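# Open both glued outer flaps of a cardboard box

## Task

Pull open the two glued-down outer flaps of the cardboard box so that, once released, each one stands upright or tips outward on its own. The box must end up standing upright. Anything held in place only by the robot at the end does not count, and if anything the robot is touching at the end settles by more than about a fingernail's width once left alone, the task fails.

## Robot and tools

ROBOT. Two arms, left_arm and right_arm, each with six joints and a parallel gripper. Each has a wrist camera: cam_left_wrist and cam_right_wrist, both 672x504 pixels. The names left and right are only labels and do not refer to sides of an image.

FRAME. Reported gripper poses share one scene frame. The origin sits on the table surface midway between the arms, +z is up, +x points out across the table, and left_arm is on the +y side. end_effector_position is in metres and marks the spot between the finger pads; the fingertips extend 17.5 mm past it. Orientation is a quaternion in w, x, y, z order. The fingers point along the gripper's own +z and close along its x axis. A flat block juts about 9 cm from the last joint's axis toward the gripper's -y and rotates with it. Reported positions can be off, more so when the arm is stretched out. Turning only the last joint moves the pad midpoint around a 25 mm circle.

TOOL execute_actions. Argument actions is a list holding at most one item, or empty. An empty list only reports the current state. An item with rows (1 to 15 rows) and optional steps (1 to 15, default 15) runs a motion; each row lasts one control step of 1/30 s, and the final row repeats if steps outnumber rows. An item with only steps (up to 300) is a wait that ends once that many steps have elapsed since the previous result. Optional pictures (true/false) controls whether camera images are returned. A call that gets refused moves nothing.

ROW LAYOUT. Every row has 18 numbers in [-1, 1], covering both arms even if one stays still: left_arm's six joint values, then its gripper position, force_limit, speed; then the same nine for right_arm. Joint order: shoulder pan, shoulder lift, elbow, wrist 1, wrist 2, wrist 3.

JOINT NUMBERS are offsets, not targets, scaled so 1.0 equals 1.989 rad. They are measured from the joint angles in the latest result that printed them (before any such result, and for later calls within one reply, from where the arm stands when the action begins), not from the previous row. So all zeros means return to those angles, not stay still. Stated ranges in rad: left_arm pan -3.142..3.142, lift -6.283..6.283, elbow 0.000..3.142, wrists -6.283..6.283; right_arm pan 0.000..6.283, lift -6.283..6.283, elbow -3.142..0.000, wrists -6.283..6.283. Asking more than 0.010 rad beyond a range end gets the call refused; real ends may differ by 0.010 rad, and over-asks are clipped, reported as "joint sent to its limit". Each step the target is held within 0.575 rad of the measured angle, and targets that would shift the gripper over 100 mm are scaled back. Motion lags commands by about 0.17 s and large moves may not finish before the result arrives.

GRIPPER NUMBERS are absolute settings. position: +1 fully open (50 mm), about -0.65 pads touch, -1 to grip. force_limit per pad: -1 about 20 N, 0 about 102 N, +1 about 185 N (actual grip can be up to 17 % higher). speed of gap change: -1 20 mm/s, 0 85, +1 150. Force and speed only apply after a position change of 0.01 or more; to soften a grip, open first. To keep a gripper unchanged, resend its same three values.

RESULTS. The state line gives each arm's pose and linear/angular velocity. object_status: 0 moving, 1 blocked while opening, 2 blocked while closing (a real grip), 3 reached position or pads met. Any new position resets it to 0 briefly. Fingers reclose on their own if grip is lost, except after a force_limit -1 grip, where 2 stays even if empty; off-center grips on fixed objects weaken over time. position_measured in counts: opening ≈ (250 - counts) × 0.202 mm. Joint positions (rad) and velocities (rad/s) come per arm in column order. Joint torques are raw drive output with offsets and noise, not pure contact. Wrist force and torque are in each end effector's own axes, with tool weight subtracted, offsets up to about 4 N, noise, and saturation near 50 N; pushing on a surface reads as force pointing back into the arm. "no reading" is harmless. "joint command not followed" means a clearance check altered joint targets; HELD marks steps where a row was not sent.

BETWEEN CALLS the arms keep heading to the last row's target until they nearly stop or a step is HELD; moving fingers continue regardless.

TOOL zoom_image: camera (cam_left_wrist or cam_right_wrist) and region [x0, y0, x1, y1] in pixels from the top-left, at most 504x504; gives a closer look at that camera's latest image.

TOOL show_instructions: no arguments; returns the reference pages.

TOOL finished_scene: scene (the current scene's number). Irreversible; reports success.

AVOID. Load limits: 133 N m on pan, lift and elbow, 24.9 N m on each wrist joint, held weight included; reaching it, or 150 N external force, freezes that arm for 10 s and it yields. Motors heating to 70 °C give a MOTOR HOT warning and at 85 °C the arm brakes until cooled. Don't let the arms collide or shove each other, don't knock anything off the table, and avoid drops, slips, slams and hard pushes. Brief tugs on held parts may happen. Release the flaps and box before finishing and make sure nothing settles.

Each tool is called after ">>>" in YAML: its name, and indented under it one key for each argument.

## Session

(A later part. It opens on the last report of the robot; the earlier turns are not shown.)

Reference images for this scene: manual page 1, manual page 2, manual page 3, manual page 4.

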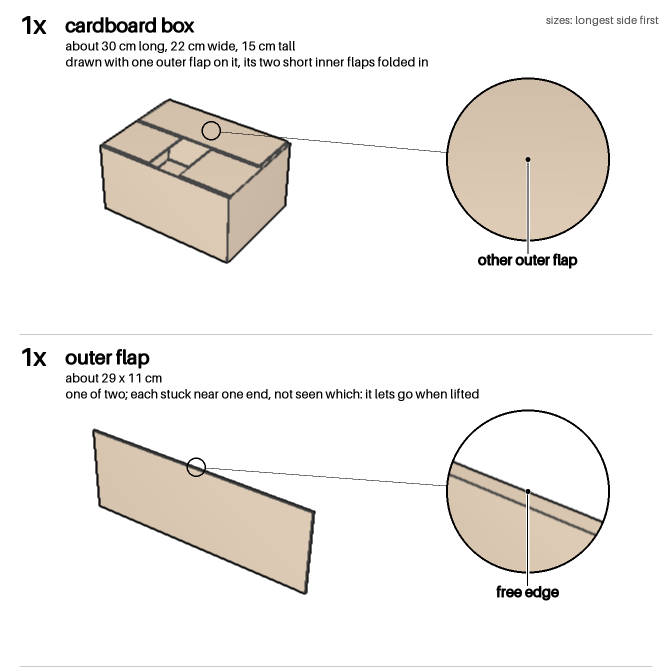

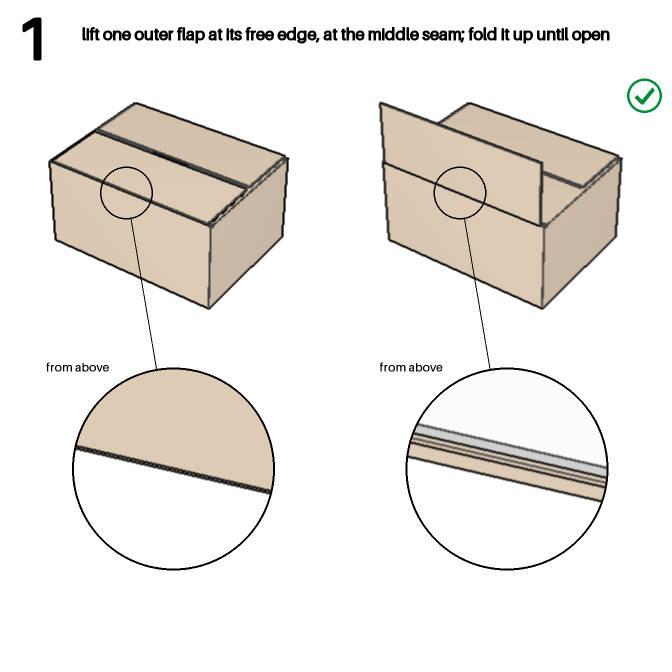

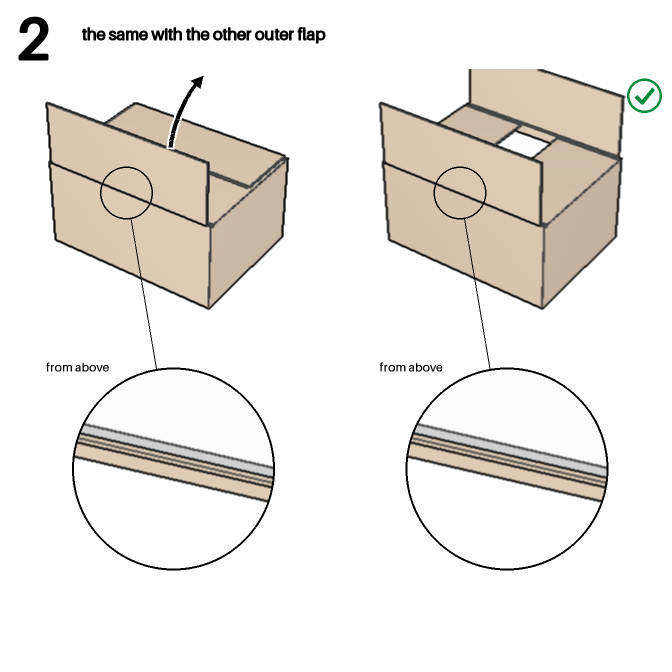

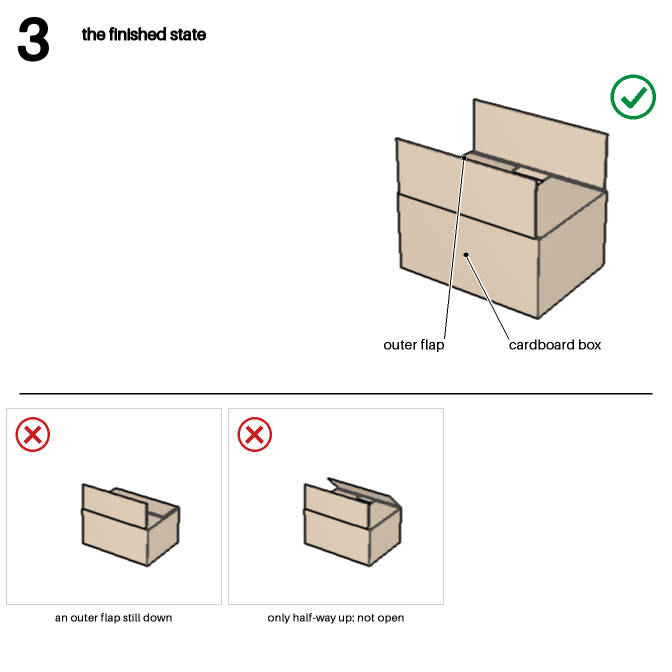

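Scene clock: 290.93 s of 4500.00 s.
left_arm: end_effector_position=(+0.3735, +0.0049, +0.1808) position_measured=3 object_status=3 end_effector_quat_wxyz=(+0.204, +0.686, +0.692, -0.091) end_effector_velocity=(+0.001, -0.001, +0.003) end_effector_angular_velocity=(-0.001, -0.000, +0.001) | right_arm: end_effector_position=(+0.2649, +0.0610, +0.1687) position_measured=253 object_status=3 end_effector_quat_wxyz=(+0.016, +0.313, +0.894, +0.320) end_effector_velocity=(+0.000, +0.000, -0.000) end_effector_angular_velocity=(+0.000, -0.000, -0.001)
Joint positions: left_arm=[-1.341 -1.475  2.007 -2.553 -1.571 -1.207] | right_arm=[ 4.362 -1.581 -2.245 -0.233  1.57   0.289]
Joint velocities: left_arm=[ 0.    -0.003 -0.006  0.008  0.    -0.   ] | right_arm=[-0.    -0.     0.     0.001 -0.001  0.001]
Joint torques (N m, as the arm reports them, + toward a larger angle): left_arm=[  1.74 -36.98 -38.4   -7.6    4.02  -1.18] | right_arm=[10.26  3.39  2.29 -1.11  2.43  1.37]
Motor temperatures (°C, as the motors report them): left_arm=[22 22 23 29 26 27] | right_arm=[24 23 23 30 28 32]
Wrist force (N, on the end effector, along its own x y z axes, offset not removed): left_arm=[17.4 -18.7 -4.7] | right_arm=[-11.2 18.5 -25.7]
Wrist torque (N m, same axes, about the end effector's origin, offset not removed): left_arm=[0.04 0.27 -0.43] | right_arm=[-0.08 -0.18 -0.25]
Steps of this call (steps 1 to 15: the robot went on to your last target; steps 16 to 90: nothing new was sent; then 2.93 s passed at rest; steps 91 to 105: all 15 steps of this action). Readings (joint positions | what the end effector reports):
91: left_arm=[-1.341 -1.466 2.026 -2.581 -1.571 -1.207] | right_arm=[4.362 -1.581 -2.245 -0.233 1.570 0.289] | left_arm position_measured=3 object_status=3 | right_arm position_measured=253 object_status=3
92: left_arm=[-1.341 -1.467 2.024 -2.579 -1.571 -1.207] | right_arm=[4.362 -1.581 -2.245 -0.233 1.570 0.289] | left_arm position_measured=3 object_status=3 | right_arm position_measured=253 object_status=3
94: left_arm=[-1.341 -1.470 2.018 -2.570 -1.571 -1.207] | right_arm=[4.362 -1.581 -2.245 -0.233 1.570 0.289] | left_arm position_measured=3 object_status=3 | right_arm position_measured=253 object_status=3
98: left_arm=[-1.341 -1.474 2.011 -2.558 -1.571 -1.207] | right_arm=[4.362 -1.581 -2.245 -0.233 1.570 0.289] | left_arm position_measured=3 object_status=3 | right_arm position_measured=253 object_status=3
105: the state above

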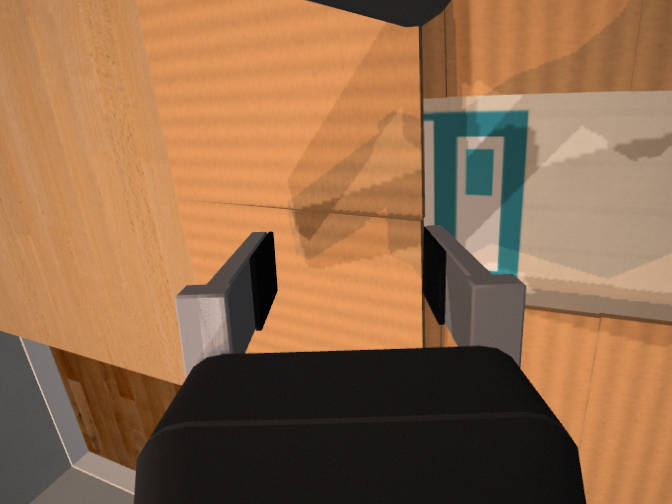

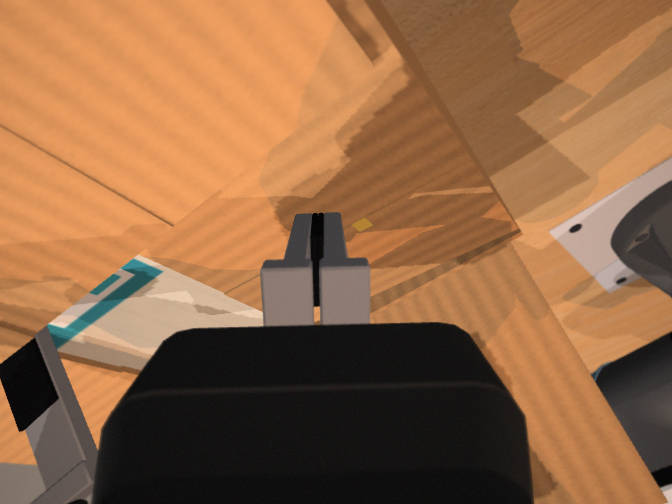

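>>> execute_actions:
  actions:
    - {"rows":[[0,-0.0061,-0.011,0.0171,0,0,1,0,0,0,0,0,0,0,0,-1,0,0]],"steps":15}

Scene clock: 297.37 s of 4500.00 s.
left_arm: end_effector_position=(+0.3740, +0.0036, +0.1925) position_measured=3 object_status=3 end_effector_quat_wxyz=(+0.204, +0.686, +0.692, -0.091) end_effector_velocity=(-0.001, -0.001, +0.003) end_effector_angular_velocity=(-0.000, +0.000, -0.002) | right_arm: end_effector_position=(+0.2650, +0.0610, +0.1686) position_measured=253 object_status=3 end_effector_quat_wxyz=(+0.016, +0.313, +0.894, +0.320) end_effector_velocity=(-0.000, -0.001, -0.000) end_effector_angular_velocity=(-0.001, +0.000, +0.000)
Joint positions: left_arm=[-1.341 -1.487  1.986 -2.52  -1.571 -1.207] | right_arm=[ 4.362 -1.581 -2.245 -0.234  1.57   0.289]
Joint velocities: left_arm=[-0.002 -0.003 -0.006  0.009 -0.    -0.   ] | right_arm=[ 0.     0.001 -0.001 -0.001  0.     0.   ]
Joint torques (N m, as the arm reports them, + toward a larger angle): left_arm=[  2.29 -39.01 -35.93  -4.45  -1.55  -1.11] | right_arm=[ 4.34  3.51  3.32 -3.25  5.69  1.28]
Motor temperatures (°C, as the motors report them): left_arm=[22 22 23 30 26 27] | right_arm=[24 23 23 30 28 32]
Wrist force (N, on the end effector, along its own x y z axes, offset not removed): left_arm=[7.1 -9.3 8.0] | right_arm=[-10.5 19.7 -25.4]
Wrist torque (N m, same axes, about the end effector's origin, offset not removed): left_arm=[-0.23 -0.16 -0.29] | right_arm=[-0.05 -0.39 -0.17]
Steps of this call (steps 1 to 15: the robot went on to your last target; steps 16 to 90: nothing new was sent; then 2.93 s passed at rest; steps 91 to 105: all 15 steps of this action). Readings (joint positions | what the end effector reports):
91: left_arm=[-1.341 -1.476 2.006 -2.552 -1.571 -1.207] | right_arm=[4.362 -1.581 -2.245 -0.234 1.570 0.289] | left_arm position_measured=3 object_status=3 | right_arm position_measured=253 object_status=3
92: left_arm=[-1.341 -1.477 2.005 -2.550 -1.571 -1.207] | right_arm=[4.362 -1.581 -2.245 -0.234 1.570 0.289] | left_arm position_measured=3 object_status=3 | right_arm position_measured=253 object_status=3
94: left_arm=[-1.341 -1.481 1.998 -2.539 -1.571 -1.207] | right_arm=[4.362 -1.581 -2.245 -0.234 1.570 0.289] | left_arm position_measured=3 object_status=3 | right_arm position_measured=253 object_status=3
98: left_arm=[-1.341 -1.485 1.990 -2.526 -1.571 -1.207] | right_arm=[4.362 -1.581 -2.245 -0.234 1.570 0.289] | left_arm position_measured=3 object_status=3 | right_arm position_measured=253 object_status=3
105: the state above

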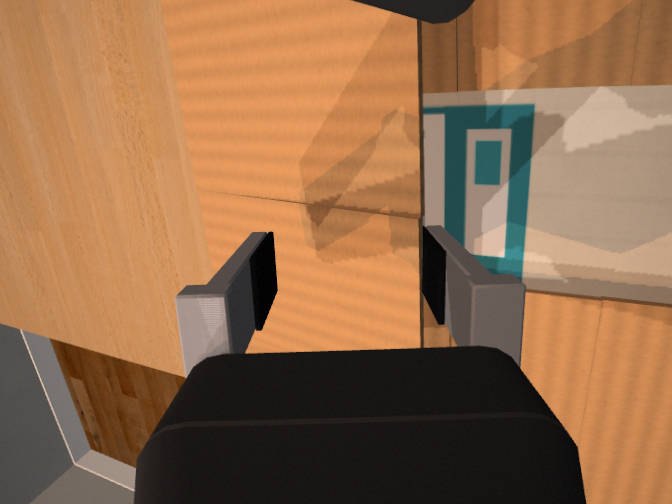

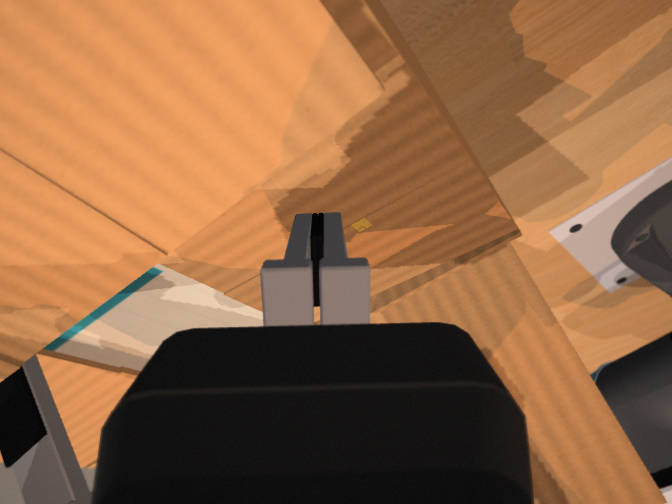

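>>> execute_actions:
  actions:
    - {"rows":[[0,-0.0018,-0.0128,0.0146,0,0,1,0,0,0,0,0,0,0,0,-1,0,0]],"steps":15}

Scene clock: 302.00 s of 4500.00 s.
left_arm: end_effector_position=(+0.3754, +0.0002, +0.2024) position_measured=3 object_status=3 end_effector_quat_wxyz=(+0.204, +0.686, +0.692, -0.091) end_effector_velocity=(-0.001, -0.001, +0.001) end_effector_angular_velocity=(+0.004, +0.002, -0.002) | right_arm: end_effector_position=(+0.2650, +0.0610, +0.1687) position_measured=253 object_status=3 end_effector_quat_wxyz=(+0.016, +0.313, +0.894, +0.320) end_effector_velocity=(-0.001, -0.000, -0.001) end_effector_angular_velocity=(-0.001, +0.001, +0.002)
Joint positions: left_arm=[-1.341 -1.491  1.961 -2.492 -1.571 -1.207] | right_arm=[ 4.362 -1.581 -2.245 -0.233  1.57   0.289]
Joint velocities: left_arm=[-0.003 -0.001 -0.004  0.009  0.    -0.001] | right_arm=[-0.     0.    -0.001 -0.001  0.001 -0.001]
Joint torques (N m, as the arm reports them, + toward a larger angle): left_arm=[  2.2  -38.64 -27.1   -2.14   2.29  -1.11] | right_arm=[10.83  4.17  4.11 -1.37  2.74  1.28]
Motor temperatures (°C, as the motors report them): left_arm=[22 22 23 30 26 27] | right_arm=[24 23 23 30 28 32]
Wrist force (N, on the end effector, along its own x y z axes, offset not removed): left_arm=[0.5 -3.3 2.7] | right_arm=[-1.7 16.5 -26.7]
Wrist torque (N m, same axes, about the end effector's origin, offset not removed): left_arm=[-0.47 -0.10 0.02] | right_arm=[-0.50 -0.21 -0.22]
Steps of this call (steps 1 to 15: the robot went on to your last target; steps 16 to 90: nothing new was sent; then 1.13 s passed at rest; steps 91 to 105: all 15 steps of this action). Readings (joint positions | what the end effector reports):
91: left_arm=[-1.341 -1.487 1.985 -2.519 -1.571 -1.207] | right_arm=[4.362 -1.581 -2.245 -0.233 1.570 0.289] | left_arm position_measured=3 object_status=3 | right_arm position_measured=253 object_status=3
92: left_arm=[-1.341 -1.488 1.984 -2.517 -1.571 -1.207] | right_arm=[4.362 -1.581 -2.245 -0.233 1.570 0.289] | left_arm position_measured=3 object_status=3 | right_arm position_measured=253 object_status=3
94: left_arm=[-1.341 -1.489 1.975 -2.508 -1.571 -1.207] | right_arm=[4.362 -1.581 -2.245 -0.233 1.570 0.289] | left_arm position_measured=3 object_status=3 | right_arm position_measured=253 object_status=3
98: left_arm=[-1.341 -1.490 1.966 -2.497 -1.571 -1.207] | right_arm=[4.362 -1.581 -2.245 -0.233 1.570 0.289] | left_arm position_measured=3 object_status=3 | right_arm position_measured=253 object_status=3
105: the state above

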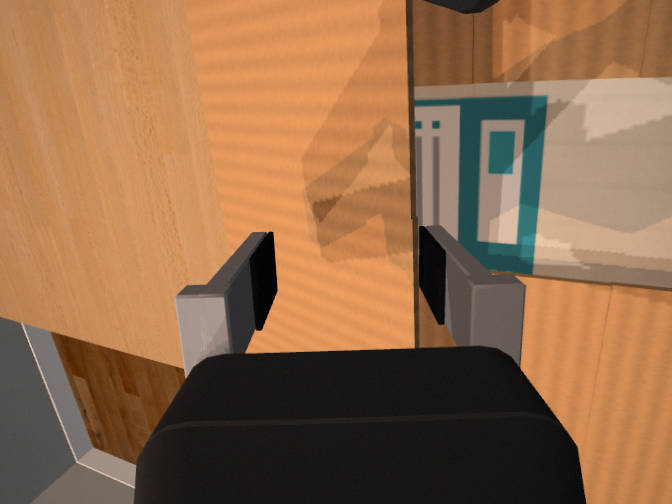

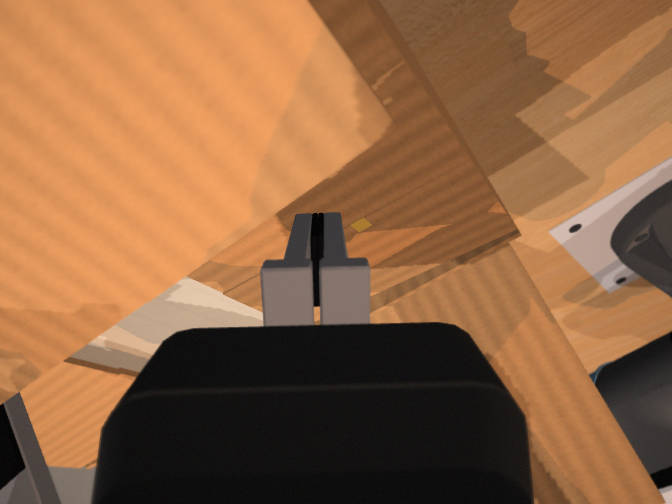

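>>> execute_actions:
  actions:
    - {"rows":[[0,0,0,0,0,0,1,0,0,0,0.0435,0.0408,-0.0843,0,0,-1,0,0],[0,0,0,0,0,0,1,0,0,0,0.0435,0.0408,-0.0843,0,0,-1,0,0],[0,0,0,0,0,0,1,0,0,0,0.0435,0.0408,-0.0843,0,0,-1,0,0],[0,0,0,0,0,0,1,0,0,0,0.0435,0.0408,-0.0843,0,0,-1,0,0],[0,0,0,0,0,0,1,0,0,0,0.0435,0.0408,-0.0843,0,0,-1,0,0],[0,0,0,0,0,0,1,0,0,0,0.0435,0.0408,-0.0843,0,0,-1,0,0],[0,0,0,0,0,0,1,0,0,0,0.0435,0.0408,-0.0843,0,0,-1,0,0],[0,0,0,0,0,0,1,0,0,0,0.0435,0.0408,-0.0843,0,0,-1,0,0],[0,0,0,0,0,0,1,0,0,0.3,0.0435,0.0408,-0.0843,0,0,-1,0,0]],"steps":15}
  pictures: false

>>> execute_actions:
  actions:
    - {"steps":40}

Scene clock: 315.80 s of 4500.00 s.
left_arm: end_effector_position=(+0.3754, +0.0001, +0.2025) position_measured=3 object_status=3 end_effector_quat_wxyz=(+0.204, +0.686, +0.692, -0.091) end_effector_velocity=(-0.000, -0.000, +0.000) end_effector_angular_velocity=(-0.000, -0.000, -0.001) | right_arm: end_effector_position=(+0.2026, +0.1006, +0.2158) position_measured=253 object_status=3 end_effector_quat_wxyz=(-0.006, +0.253, +0.913, +0.321) end_effector_velocity=(-0.404, +0.211, +0.011) end_effector_angular_velocity=(-0.004, +0.001, +0.830)
Joint positions: left_arm=[-1.341 -1.491  1.961 -2.492 -1.571 -1.207] | right_arm=[ 4.496 -1.505 -2.173 -0.38   1.57   0.289]
Joint velocities: left_arm=[-0.001  0.    -0.     0.     0.    -0.   ] | right_arm=[ 0.83   0.017  0.019 -0.04  -0.    -0.   ]
Joint torques (N m, as the arm reports them, + toward a larger angle): left_arm=[  2.34 -29.8  -18.21  -5.38  -1.33  -1.09] | right_arm=[20.07 35.04 33.63  1.4   1.32  1.46]
Motor temperatures (°C, as the motors report them): left_arm=[22 22 23 30 26 27] | right_arm=[24 23 23 30 28 32]
Wrist force (N, on the end effector, along its own x y z axes, offset not removed): left_arm=[-0.1 -3.4 1.5] | right_arm=[0.2 0.9 0.2]
Wrist torque (N m, same axes, about the end effector's origin, offset not removed): left_arm=[-0.57 -0.13 -0.09] | right_arm=[0.14 0.00 -0.18]
Steps of this call (steps 1 to 15: the robot went on to your last target; steps 16 to 90: nothing new was sent; then 10.30 s passed at rest; steps 91 to 105: all 15 steps of this action). Readings (joint positions | what the end effector reports):
91: left_arm=[-1.341 -1.491 1.961 -2.491 -1.571 -1.207] | right_arm=[4.362 -1.581 -2.245 -0.234 1.570 0.289] | left_arm position_measured=3 object_status=3 | right_arm position_measured=253 object_status=3
92: left_arm=[-1.341 -1.491 1.961 -2.491 -1.571 -1.207] | right_arm=[4.362 -1.578 -2.242 -0.237 1.570 0.289] | left_arm position_measured=3 object_status=3 | right_arm position_measured=253 object_status=3
94: left_arm=[-1.341 -1.491 1.961 -2.491 -1.571 -1.207] | right_arm=[4.362 -1.552 -2.217 -0.279 1.570 0.289] | left_arm position_measured=3 object_status=3 | right_arm position_measured=253 object_status=3
98: left_arm=[-1.341 -1.491 1.961 -2.492 -1.571 -1.207] | right_arm=[4.362 -1.515 -2.183 -0.357 1.570 0.289] | left_arm position_measured=3 object_status=3 | right_arm position_measured=253 object_status=3
105: the state above

Scene clock: 317.13 s of 4500.00 s.
left_arm: end_effector_position=(+0.3754, +0.0002, +0.2024) position_measured=3 object_status=3 end_effector_quat_wxyz=(+0.204, +0.686, +0.692, -0.091) end_effector_velocity=(-0.000, +0.000, -0.001) end_effector_angular_velocity=(+0.001, +0.001, +0.001) | right_arm: end_effector_position=(-0.0413, +0.1624, +0.2216) position_measured=253 object_status=3 end_effector_quat_wxyz=(-0.079, +0.037, +0.947, +0.310) end_effector_velocity=(-0.001, +0.001, +0.001) end_effector_angular_velocity=(+0.003, +0.000, +0.002)
Joint positions: left_arm=[-1.341 -1.491  1.961 -2.492 -1.571 -1.207] | right_arm=[ 4.959 -1.495 -2.164 -0.401  1.57   0.289]
Joint velocities: left_arm=[-0.     0.     0.001 -0.     0.    -0.001] | right_arm=[ 0.001  0.001  0.001  0.001  0.    -0.001]
Joint torques (N m, as the arm reports them, + toward a larger angle): left_arm=[  2.48 -21.71 -17.74  -5.4    2.78  -1.11] | right_arm=[10.03 30.19 34.43  1.57  1.55  1.48]
Motor temperatures (°C, as the motors report them): left_arm=[22 22 23 30 26 27] | right_arm=[24 23 23 30 28 32]
Wrist force (N, on the end effector, along its own x y z axes, offset not removed): left_arm=[-4.2 -2.1 4.3] | right_arm=[-1.7 -0.4 1.1]
Wrist torque (N m, same axes, about the end effector's origin, offset not removed): left_arm=[-0.12 0.66 0.25] | right_arm=[0.21 0.22 -0.21]
Steps of this call (steps 1 to 40: the robot went on to your last target). Readings (joint positions | what the end effector reports):
1: left_arm=[-1.341 -1.491 1.961 -2.492 -1.571 -1.207] | right_arm=[4.524 -1.504 -2.173 -0.381 1.570 0.289] | left_arm position_measured=3 object_status=3 | right_arm position_measured=253 object_status=3
2: left_arm=[-1.341 -1.491 1.961 -2.492 -1.571 -1.207] | right_arm=[4.552 -1.504 -2.172 -0.383 1.570 0.289] | left_arm position_measured=3 object_status=3 | right_arm position_measured=253 object_status=3
4: left_arm=[-1.341 -1.491 1.961 -2.492 -1.571 -1.207] | right_arm=[4.609 -1.502 -2.171 -0.385 1.570 0.289] | left_arm position_measured=3 object_status=3 | right_arm position_measured=253 object_status=3
8: left_arm=[-1.341 -1.491 1.961 -2.492 -1.571 -1.207] | right_arm=[4.722 -1.500 -2.169 -0.391 1.570 0.289] | left_arm position_measured=3 object_status=3 | right_arm position_measured=253 object_status=3
40: the state above

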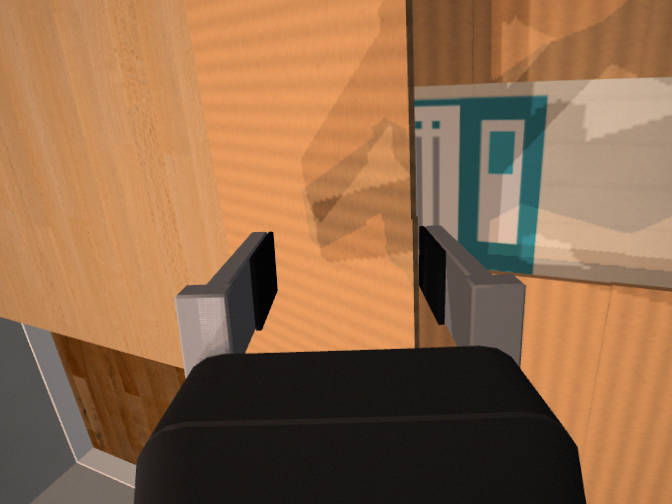

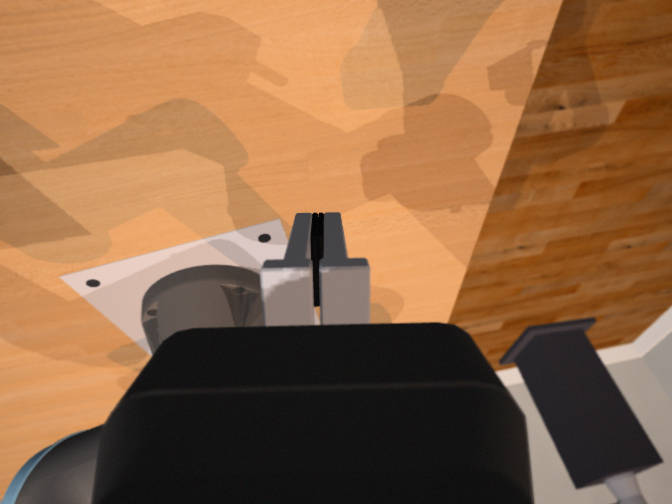

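>>> execute_actions:
  actions:
    - {"rows":[[0,0.0115,-0.0026,-0.0089,0,0,1,0,0,0,0,0,0,0,0,-1,0,0],[0,0.0115,-0.0026,-0.0089,0,0,1,0,0,0,0,0,0,0,0,-1,0,0],[0,0.0115,-0.0026,-0.0089,0,0,1,0,0,0,0,0,0,0,0,-1,0,0],[0,0.0115,-0.0026,-0.0089,0,0,1,0,0,0,0,0,0,0,0,-1,0,0],[0,0.0115,-0.0026,-0.0089,0,0,1,0,0,0,0,0,0,0,0,-1,0,0],[0,0.0115,-0.0026,-0.0089,0,0,1,0,0,0,0,0,0,0,0,-1,0,0],[0,0.0115,-0.0026,-0.0089,0,0,1,0,0,0,0,0,0,0,0,-1,0,0],[0,0.011,-0.0145,0.0035,0,0,1,0,0,0,0,0,0,0,0,-1,0,0],[0,0.011,-0.0145,0.0035,0,0,1,0,0,0,0,0,0,0,0,-1,0,0],[0,0.011,-0.0145,0.0035,0,0,1,0,0,0,0,0,0,0,0,-1,0,0],[0,0.0116,-0.027,0.0155,0,0,1,0,0,0,0,0,0,0,0,-1,0,0]],"steps":15}
  pictures: false

>>> execute_actions:
  actions:
    - {"steps":12}

Scene clock: 339.33 s of 4500.00 s.
left_arm: end_effector_position=(+0.3797, -0.0110, +0.2069) position_measured=3 object_status=3 end_effector_quat_wxyz=(+0.204, +0.686, +0.692, -0.091) end_effector_velocity=(+0.009, -0.023, +0.042) end_effector_angular_velocity=(-0.001, +0.000, +0.000) | right_arm: end_effector_position=(-0.0414, +0.1624, +0.2216) position_measured=253 object_status=3 end_effector_quat_wxyz=(-0.079, +0.037, +0.947, +0.310) end_effector_velocity=(-0.000, +0.000, +0.001) end_effector_angular_velocity=(+0.002, -0.000, -0.000)
Joint positions: left_arm=[-1.341 -1.469  1.924 -2.477 -1.571 -1.207] | right_arm=[ 4.959 -1.495 -2.164 -0.401  1.57   0.289]
Joint velocities: left_arm=[-0.     0.009 -0.129  0.12  -0.    -0.001] | right_arm=[ 0.     0.     0.001  0.001 -0.001  0.   ]
Joint torques (N m, as the arm reports them, + toward a larger angle): left_arm=[  1.98 -21.4  -29.27  -2.82   2.5   -1.16] | right_arm=[-5.   32.2  33.64  2.09  1.35  1.26]
Motor temperatures (°C, as the motors report them): left_arm=[22 22 23 30 26 27] | right_arm=[24 23 24 30 28 32]
Wrist force (N, on the end effector, along its own x y z axes, offset not removed): left_arm=[-0.3 -2.6 4.0] | right_arm=[0.1 -0.1 -0.3]
Wrist torque (N m, same axes, about the end effector's origin, offset not removed): left_arm=[0.25 0.23 0.19] | right_arm=[0.14 -0.09 -0.09]
Steps of this call (steps 1 to 15: the robot went on to your last target; steps 16 to 90: nothing new was sent; then 18.70 s passed at rest; steps 91 to 105: all 15 steps of this action). Readings (joint positions | what the end effector reports):
91: left_arm=[-1.341 -1.491 1.961 -2.492 -1.571 -1.207] | right_arm=[4.959 -1.495 -2.164 -0.401 1.570 0.289] | left_arm position_measured=3 object_status=3 | right_arm position_measured=253 object_status=3
92: left_arm=[-1.341 -1.489 1.961 -2.494 -1.571 -1.207] | right_arm=[4.959 -1.495 -2.164 -0.401 1.570 0.289] | left_arm position_measured=3 object_status=3 | right_arm position_measured=253 object_status=3
94: left_arm=[-1.341 -1.481 1.959 -2.499 -1.571 -1.207] | right_arm=[4.959 -1.495 -2.164 -0.401 1.570 0.289] | left_arm position_measured=3 object_status=3 | right_arm position_measured=253 object_status=3
98: left_arm=[-1.341 -1.472 1.957 -2.506 -1.571 -1.207] | right_arm=[4.959 -1.495 -2.164 -0.401 1.570 0.289] | left_arm position_measured=3 object_status=3 | right_arm position_measured=253 object_status=3
105: the state above

Scene clock: 339.73 s of 4500.00 s.
left_arm: end_effector_position=(+0.3808, -0.0137, +0.2120) position_measured=3 object_status=3 end_effector_quat_wxyz=(+0.204, +0.686, +0.692, -0.091) end_effector_velocity=(+0.001, -0.001, +0.002) end_effector_angular_velocity=(-0.000, -0.000, -0.000) | right_arm: end_effector_position=(-0.0413, +0.1624, +0.2216) position_measured=253 object_status=3 end_effector_quat_wxyz=(-0.079, +0.037, +0.947, +0.310) end_effector_velocity=(-0.000, +0.000, +0.000) end_effector_angular_velocity=(-0.000, +0.001, +0.000)
Joint positions: left_arm=[-1.341 -1.468  1.908 -2.462 -1.571 -1.207] | right_arm=[ 4.959 -1.495 -2.164 -0.401  1.57   0.289]
Joint velocities: left_arm=[ 0.     0.    -0.006  0.006 -0.     0.001] | right_arm=[-0.    -0.     0.001 -0.001  0.001  0.001]
Joint torques (N m, as the arm reports them, + toward a larger angle): left_arm=[  1.94 -23.59 -30.35  -2.65   1.97  -1.11] | right_arm=[-9.08 30.07 33.06  1.8   1.42  1.39]
Motor temperatures (°C, as the motors report them): left_arm=[22 22 23 30 26 27] | right_arm=[24 23 24 30 28 32]
Wrist force (N, on the end effector, along its own x y z axes, offset not removed): left_arm=[0.0 -2.3 1.2] | right_arm=[-1.7 -1.3 1.4]
Wrist torque (N m, same axes, about the end effector's origin, offset not removed): left_arm=[-0.13 0.42 0.12] | right_arm=[-0.12 0.16 -0.05]
Steps of this call (steps 1 to 12: the robot went on to your last target). Readings (joint positions | what the end effector reports):
1: left_arm=[-1.341 -1.468 1.920 -2.474 -1.571 -1.207] | right_arm=[4.959 -1.495 -2.164 -0.401 1.570 0.289] | left_arm position_measured=3 object_status=3 | right_arm position_measured=253 object_status=3
2: left_arm=[-1.341 -1.468 1.918 -2.471 -1.571 -1.207] | right_arm=[4.959 -1.495 -2.164 -0.401 1.570 0.289] | left_arm position_measured=3 object_status=3 | right_arm position_measured=253 object_status=3
4: left_arm=[-1.341 -1.468 1.914 -2.467 -1.571 -1.207] | right_arm=[4.959 -1.495 -2.164 -0.401 1.570 0.289] | left_arm position_measured=3 object_status=3 | right_arm position_measured=253 object_status=3
8: left_arm=[-1.341 -1.468 1.910 -2.463 -1.571 -1.207] | right_arm=[4.959 -1.495 -2.164 -0.401 1.570 0.289] | left_arm position_measured=3 object_status=3 | right_arm position_measured=253 object_status=3
12: the state above

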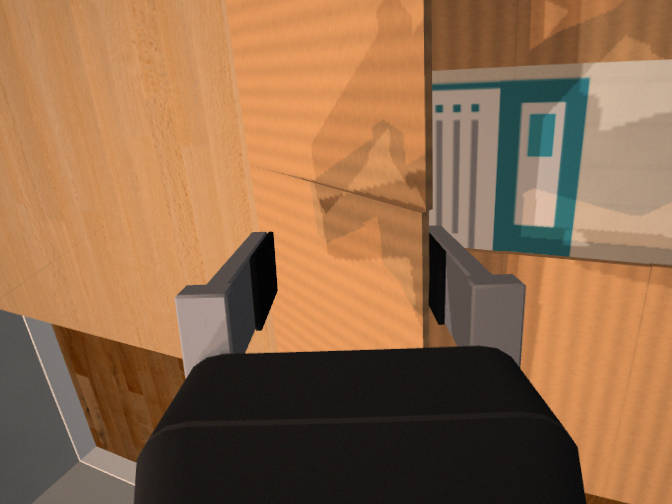

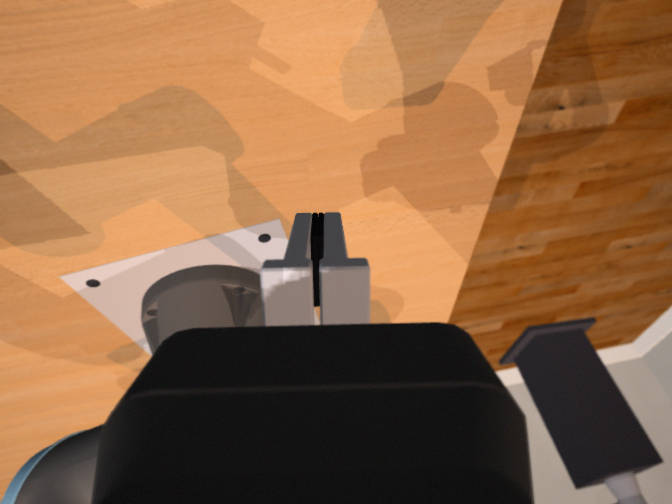

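>>> execute_actions:
  actions:
    - {"rows":[[0,0.004,-0.0185,0.0145,0,0,1,0,0,0,0,0,0,0,0,-1,0,0],[0,0.004,-0.0185,0.0145,0,0,1,0,0,0,0,0,0,0,0,-1,0,0],[0,0.004,-0.0185,0.0145,0,0,1,0,0,0,0,0,0,0,0,-1,0,0],[0,0.0093,-0.0375,0.0282,0,0,1,0,0,0,0,0,0,0,0,-1,0,0],[0,0.0093,-0.0375,0.0282,0,0,1,0,0,0,0,0,0,0,0,-1,0,0],[0,0.0093,-0.0375,0.0282,0,0,1,0,0,0,0,0,0,0,0,-1,0,0],[0,0.0185,-0.0605,0.042,0,0,1,0,0,0,0,0,0,0,0,-1,0,0],[0,0.0185,-0.0605,0.042,0,0,1,0,0,0,0,0,0,0,0,-1,0,0],[0,0.0185,-0.0605,0.042,0,0,1,0,0,0,0,0,0,0,0,-1,0,0],[0,0.0293,-0.084,0.0547,0,0,1,0,0,0,0,0,0,0,0,-1,0,0]],"steps":15}
  pictures: false

>>> execute_actions:
  actions:
    - {"steps":12}

Scene clock: 349.10 s of 4500.00 s.
left_arm: end_effector_position=(+0.3929, -0.0448, +0.2425) position_measured=3 object_status=3 end_effector_quat_wxyz=(+0.204, +0.686, +0.692, -0.091) end_effector_velocity=(+0.021, -0.053, +0.044) end_effector_angular_velocity=(-0.004, -0.002, -0.001) | right_arm: end_effector_position=(-0.0413, +0.1624, +0.2216) position_measured=253 object_status=3 end_effector_quat_wxyz=(-0.079, +0.037, +0.947, +0.310) end_effector_velocity=(-0.001, -0.000, -0.000) end_effector_angular_velocity=(-0.001, +0.001, +0.002)
Joint positions: left_arm=[-1.341 -1.421  1.77  -2.37  -1.571 -1.207] | right_arm=[ 4.959 -1.495 -2.164 -0.401  1.57   0.289]
Joint velocities: left_arm=[ 0.     0.091 -0.223  0.127 -0.     0.001] | right_arm=[ 0.     0.    -0.    -0.     0.002 -0.   ]
Joint torques (N m, as the arm reports them, + toward a larger angle): left_arm=[  2.09 -28.63 -26.37  -2.36  -0.93  -1.05] | right_arm=[-6.31 31.27 30.8   2.64  1.57  1.33]
Motor temperatures (°C, as the motors report them): left_arm=[22 22 23 30 26 27] | right_arm=[24 23 24 30 28 32]
Wrist force (N, on the end effector, along its own x y z axes, offset not removed): left_arm=[-1.3 1.2 0.6] | right_arm=[-1.5 -0.8 -1.0]
Wrist torque (N m, same axes, about the end effector's origin, offset not removed): left_arm=[0.63 0.29 -0.06] | right_arm=[0.00 0.24 -0.06]
Steps of this call (steps 1 to 30: the robot went on to your last target; steps 31 to 90: nothing new was sent; then 5.87 s passed at rest; steps 91 to 105: all 15 steps of this action). Readings (joint positions | what the end effector reports):
91: left_arm=[-1.341 -1.467 1.908 -2.461 -1.571 -1.207] | right_arm=[4.959 -1.495 -2.164 -0.401 1.570 0.289] | left_arm position_measured=3 object_status=3 | right_arm position_measured=253 object_status=3
92: left_arm=[-1.341 -1.467 1.905 -2.459 -1.571 -1.207] | right_arm=[4.959 -1.495 -2.164 -0.401 1.570 0.289] | left_arm position_measured=3 object_status=3 | right_arm position_measured=253 object_status=3
94: left_arm=[-1.341 -1.464 1.893 -2.450 -1.571 -1.207] | right_arm=[4.959 -1.495 -2.164 -0.401 1.570 0.289] | left_arm position_measured=3 object_status=3 | right_arm position_measured=253 object_status=3
98: left_arm=[-1.341 -1.454 1.856 -2.423 -1.571 -1.207] | right_arm=[4.959 -1.495 -2.164 -0.401 1.570 0.289] | left_arm position_measured=3 object_status=3 | right_arm position_measured=253 object_status=3
105: the state above

Scene clock: 349.50 s of 4500.00 s.
left_arm: end_effector_position=(+0.3954, -0.0512, +0.2480) position_measured=3 object_status=3 end_effector_quat_wxyz=(+0.204, +0.686, +0.692, -0.091) end_effector_velocity=(+0.001, -0.002, +0.002) end_effector_angular_velocity=(+0.000, -0.000, -0.000) | right_arm: end_effector_position=(-0.0413, +0.1624, +0.2216) position_measured=253 object_status=3 end_effector_quat_wxyz=(-0.079, +0.037, +0.947, +0.310) end_effector_velocity=(-0.000, -0.000, +0.000) end_effector_angular_velocity=(-0.000, -0.000, +0.001)
Joint positions: left_arm=[-1.341 -1.41   1.743 -2.354 -1.571 -1.207] | right_arm=[ 4.959 -1.495 -2.164 -0.401  1.57   0.289]
Joint velocities: left_arm=[ 0.     0.004 -0.009  0.005  0.     0.001] | right_arm=[ 0.     0.001 -0.    -0.001  0.001 -0.001]
Joint torques (N m, as the arm reports them, + toward a larger angle): left_arm=[  2.08 -28.2  -32.43  -2.49  -1.    -0.98] | right_arm=[-1.87 32.54 31.63  2.25  1.48  1.45]
Motor temperatures (°C, as the motors report them): left_arm=[22 22 23 30 26 27] | right_arm=[24 23 24 30 28 32]
Wrist force (N, on the end effector, along its own x y z axes, offset not removed): left_arm=[-0.6 -3.6 6.3] | right_arm=[-1.6 -2.3 -1.8]
Wrist torque (N m, same axes, about the end effector's origin, offset not removed): left_arm=[-0.35 0.28 -0.08] | right_arm=[-0.15 0.27 -0.05]
Steps of this call (steps 1 to 12: the robot went on to your last target). Readings (joint positions | what the end effector reports):
1: left_arm=[-1.341 -1.418 1.764 -2.366 -1.571 -1.207] | right_arm=[4.959 -1.495 -2.164 -0.401 1.570 0.289] | left_arm position_measured=3 object_status=3 | right_arm position_measured=253 object_status=3
2: left_arm=[-1.341 -1.416 1.759 -2.363 -1.571 -1.207] | right_arm=[4.959 -1.495 -2.164 -0.401 1.570 0.289] | left_arm position_measured=3 object_status=3 | right_arm position_measured=253 object_status=3
4: left_arm=[-1.341 -1.413 1.752 -2.359 -1.571 -1.207] | right_arm=[4.959 -1.495 -2.164 -0.401 1.570 0.289] | left_arm position_measured=3 object_status=3 | right_arm position_measured=253 object_status=3
8: left_arm=[-1.341 -1.411 1.745 -2.355 -1.571 -1.207] | right_arm=[4.959 -1.495 -2.164 -0.401 1.570 0.289] | left_arm position_measured=3 object_status=3 | right_arm position_measured=253 object_status=3
12: the state above

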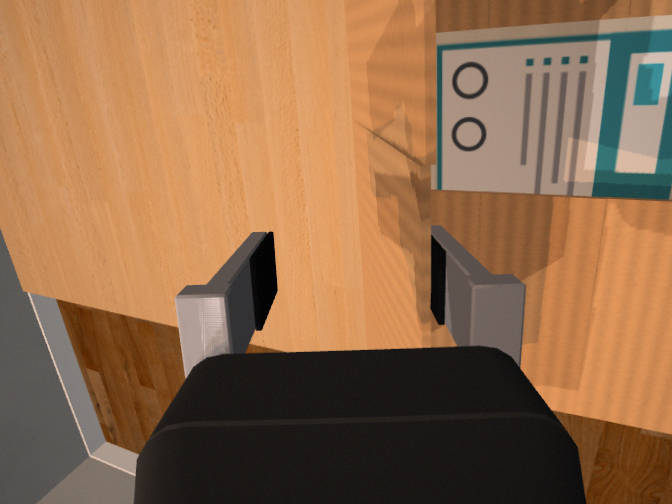

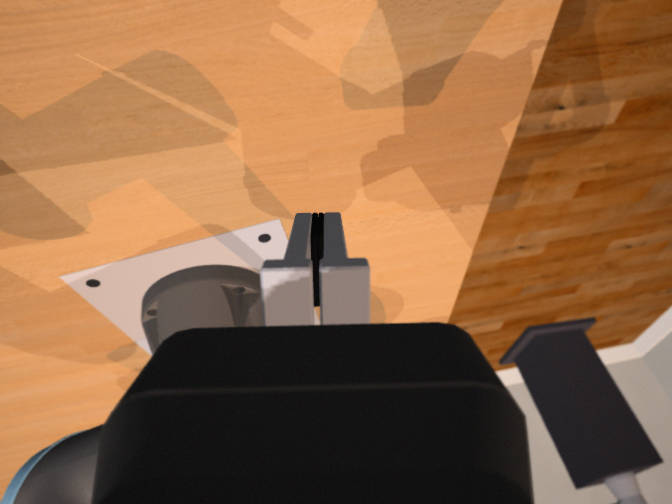

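>>> execute_actions:
  actions:
    - {"rows":[[0,0.0155,-0.0225,0.007,0,0,1,0,0,0,0,0,0,0,0,-1,0,0],[0,0.0155,-0.0225,0.007,0,0,1,0,0,0,0,0,0,0,0,-1,0,0],[0,0.0315,-0.045,0.0135,0,0,1,0,0,0,0,0,0,0,0,-1,0,0],[0,0.0315,-0.045,0.0135,0,0,1,0,0,0,0,0,0,0,0,-1,0,0],[0,0.048,-0.068,0.02,0,0,1,0,0,0,0,0,0,0,0,-1,0,0],[0,0.048,-0.068,0.02,0,0,1,0,0,0,0,0,0,0,0,-1,0,0],[0,0.048,-0.068,0.02,0,0,1,0,0,0,0,0,0,0,0,-1,0,0],[0,0.065,-0.092,0.027,0,0,1,0,0,0,0,0,0,0,0,-1,0,0],[0,0.065,-0.092,0.027,0,0,1,0,0,0,0,0,0,0,0,-1,0,0],[0,0.065,-0.092,0.027,0,0,1,0,0,0,0,0,0,0,0,-1,0,0],[0,0.0823,-0.1163,0.0336,0,0,1,0,0,0,0,0,0,0,0,-1,0,0]],"steps":15}
  pictures: false

>>> execute_actions:
  actions:
    - {"steps":15}

Scene clock: 361.47 s of 4500.00 s.
left_arm: end_effector_position=(+0.4179, -0.1089, +0.2555) position_measured=3 object_status=3 end_effector_quat_wxyz=(+0.204, +0.686, +0.692, -0.091) end_effector_velocity=(+0.039, -0.098, +0.010) end_effector_angular_velocity=(-0.009, -0.004, +0.001) | right_arm: end_effector_position=(-0.0413, +0.1624, +0.2216) position_measured=253 object_status=3 end_effector_quat_wxyz=(-0.079, +0.037, +0.947, +0.310) end_effector_velocity=(-0.000, -0.001, -0.001) end_effector_angular_velocity=(-0.002, +0.001, +0.000)
Joint positions: left_arm=[-1.341 -1.275  1.553 -2.299 -1.571 -1.207] | right_arm=[ 4.959 -1.495 -2.164 -0.401  1.57   0.289]
Joint velocities: left_arm=[ 0.001  0.229 -0.326  0.087 -0.     0.   ] | right_arm=[ 0.001 -0.    -0.002  0.     0.001  0.001]
Joint torques (N m, as the arm reports them, + toward a larger angle): left_arm=[  2.22 -39.36 -28.38  -3.17  -0.87  -1.04] | right_arm=[ 4.9  32.11 30.74  2.5   1.37  1.58]
Motor temperatures (°C, as the motors report them): left_arm=[22 22 23 30 26 27] | right_arm=[24 23 24 30 28 32]
Wrist force (N, on the end effector, along its own x y z axes, offset not removed): left_arm=[-2.2 -1.7 1.6] | right_arm=[-0.8 -1.9 -0.4]
Wrist torque (N m, same axes, about the end effector's origin, offset not removed): left_arm=[0.18 0.85 0.14] | right_arm=[-0.27 0.17 -0.10]
Steps of this call (steps 1 to 30: the robot went on to your last target; steps 31 to 90: nothing new was sent; then 8.47 s passed at rest; steps 91 to 105: all 15 steps of this action). Readings (joint positions | what the end effector reports):
91: left_arm=[-1.341 -1.409 1.741 -2.353 -1.571 -1.207] | right_arm=[4.959 -1.495 -2.164 -0.401 1.570 0.289] | left_arm position_measured=3 object_status=3 | right_arm position_measured=253 object_status=3
92: left_arm=[-1.341 -1.407 1.739 -2.352 -1.571 -1.207] | right_arm=[4.959 -1.495 -2.164 -0.401 1.570 0.289] | left_arm position_measured=3 object_status=3 | right_arm position_measured=253 object_status=3
94: left_arm=[-1.341 -1.395 1.722 -2.347 -1.571 -1.207] | right_arm=[4.959 -1.495 -2.164 -0.401 1.570 0.289] | left_arm position_measured=3 object_status=3 | right_arm position_measured=253 object_status=3
98: left_arm=[-1.341 -1.352 1.661 -2.329 -1.571 -1.207] | right_arm=[4.959 -1.495 -2.164 -0.401 1.570 0.289] | left_arm position_measured=3 object_status=3 | right_arm position_measured=253 object_status=3
105: the state above

Scene clock: 361.97 s of 4500.00 s.
left_arm: end_effector_position=(+0.4228, -0.1212, +0.2568) position_measured=3 object_status=3 end_effector_quat_wxyz=(+0.204, +0.686, +0.692, -0.091) end_effector_velocity=(+0.000, -0.003, +0.001) end_effector_angular_velocity=(-0.001, -0.000, -0.001) | right_arm: end_effector_position=(-0.0413, +0.1624, +0.2216) position_measured=253 object_status=3 end_effector_quat_wxyz=(-0.079, +0.037, +0.947, +0.310) end_effector_velocity=(+0.000, +0.000, +0.001) end_effector_angular_velocity=(+0.001, -0.001, -0.000)
Joint positions: left_arm=[-1.341 -1.247  1.512 -2.287 -1.571 -1.207] | right_arm=[ 4.959 -1.495 -2.164 -0.401  1.57   0.289]
Joint velocities: left_arm=[-0.001  0.005 -0.008  0.002 -0.    -0.   ] | right_arm=[-0.     0.001  0.001 -0.    -0.001 -0.001]
Joint torques (N m, as the arm reports them, + toward a larger angle): left_arm=[  2.12 -36.68 -33.19  -3.15  -0.97  -1.07] | right_arm=[-0.98 32.04 31.44  2.63  1.59  1.6 ]
Motor temperatures (°C, as the motors report them): left_arm=[22 22 23 30 26 27] | right_arm=[24 23 24 30 28 32]
Wrist force (N, on the end effector, along its own x y z axes, offset not removed): left_arm=[-0.4 0.4 0.8] | right_arm=[-0.4 -1.4 -0.6]
Wrist torque (N m, same axes, about the end effector's origin, offset not removed): left_arm=[0.42 0.64 0.08] | right_arm=[-0.21 0.12 -0.04]
Steps of this call (steps 1 to 15: the robot went on to your last target). Readings (joint positions | what the end effector reports):
1: left_arm=[-1.341 -1.269 1.544 -2.296 -1.571 -1.207] | right_arm=[4.959 -1.495 -2.164 -0.401 1.570 0.289] | left_arm position_measured=3 object_status=3 | right_arm position_measured=253 object_status=3
2: left_arm=[-1.341 -1.264 1.536 -2.294 -1.571 -1.207] | right_arm=[4.959 -1.495 -2.164 -0.401 1.570 0.289] | left_arm position_measured=3 object_status=3 | right_arm position_measured=253 object_status=3
4: left_arm=[-1.341 -1.256 1.526 -2.291 -1.571 -1.207] | right_arm=[4.959 -1.495 -2.164 -0.401 1.570 0.289] | left_arm position_measured=3 object_status=3 | right_arm position_measured=253 object_status=3
8: left_arm=[-1.341 -1.250 1.517 -2.289 -1.571 -1.207] | right_arm=[4.959 -1.495 -2.164 -0.401 1.570 0.289] | left_arm position_measured=3 object_status=3 | right_arm position_measured=253 object_status=3
15: the state above

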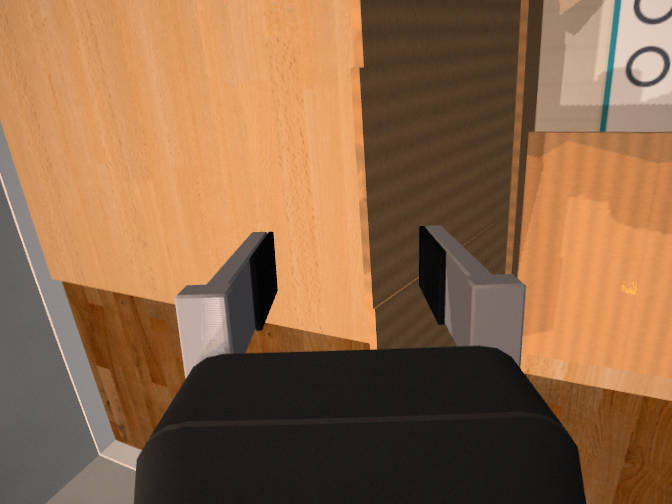

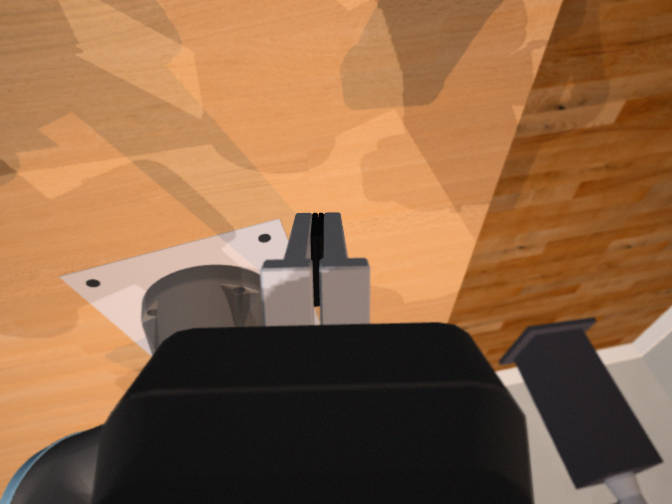

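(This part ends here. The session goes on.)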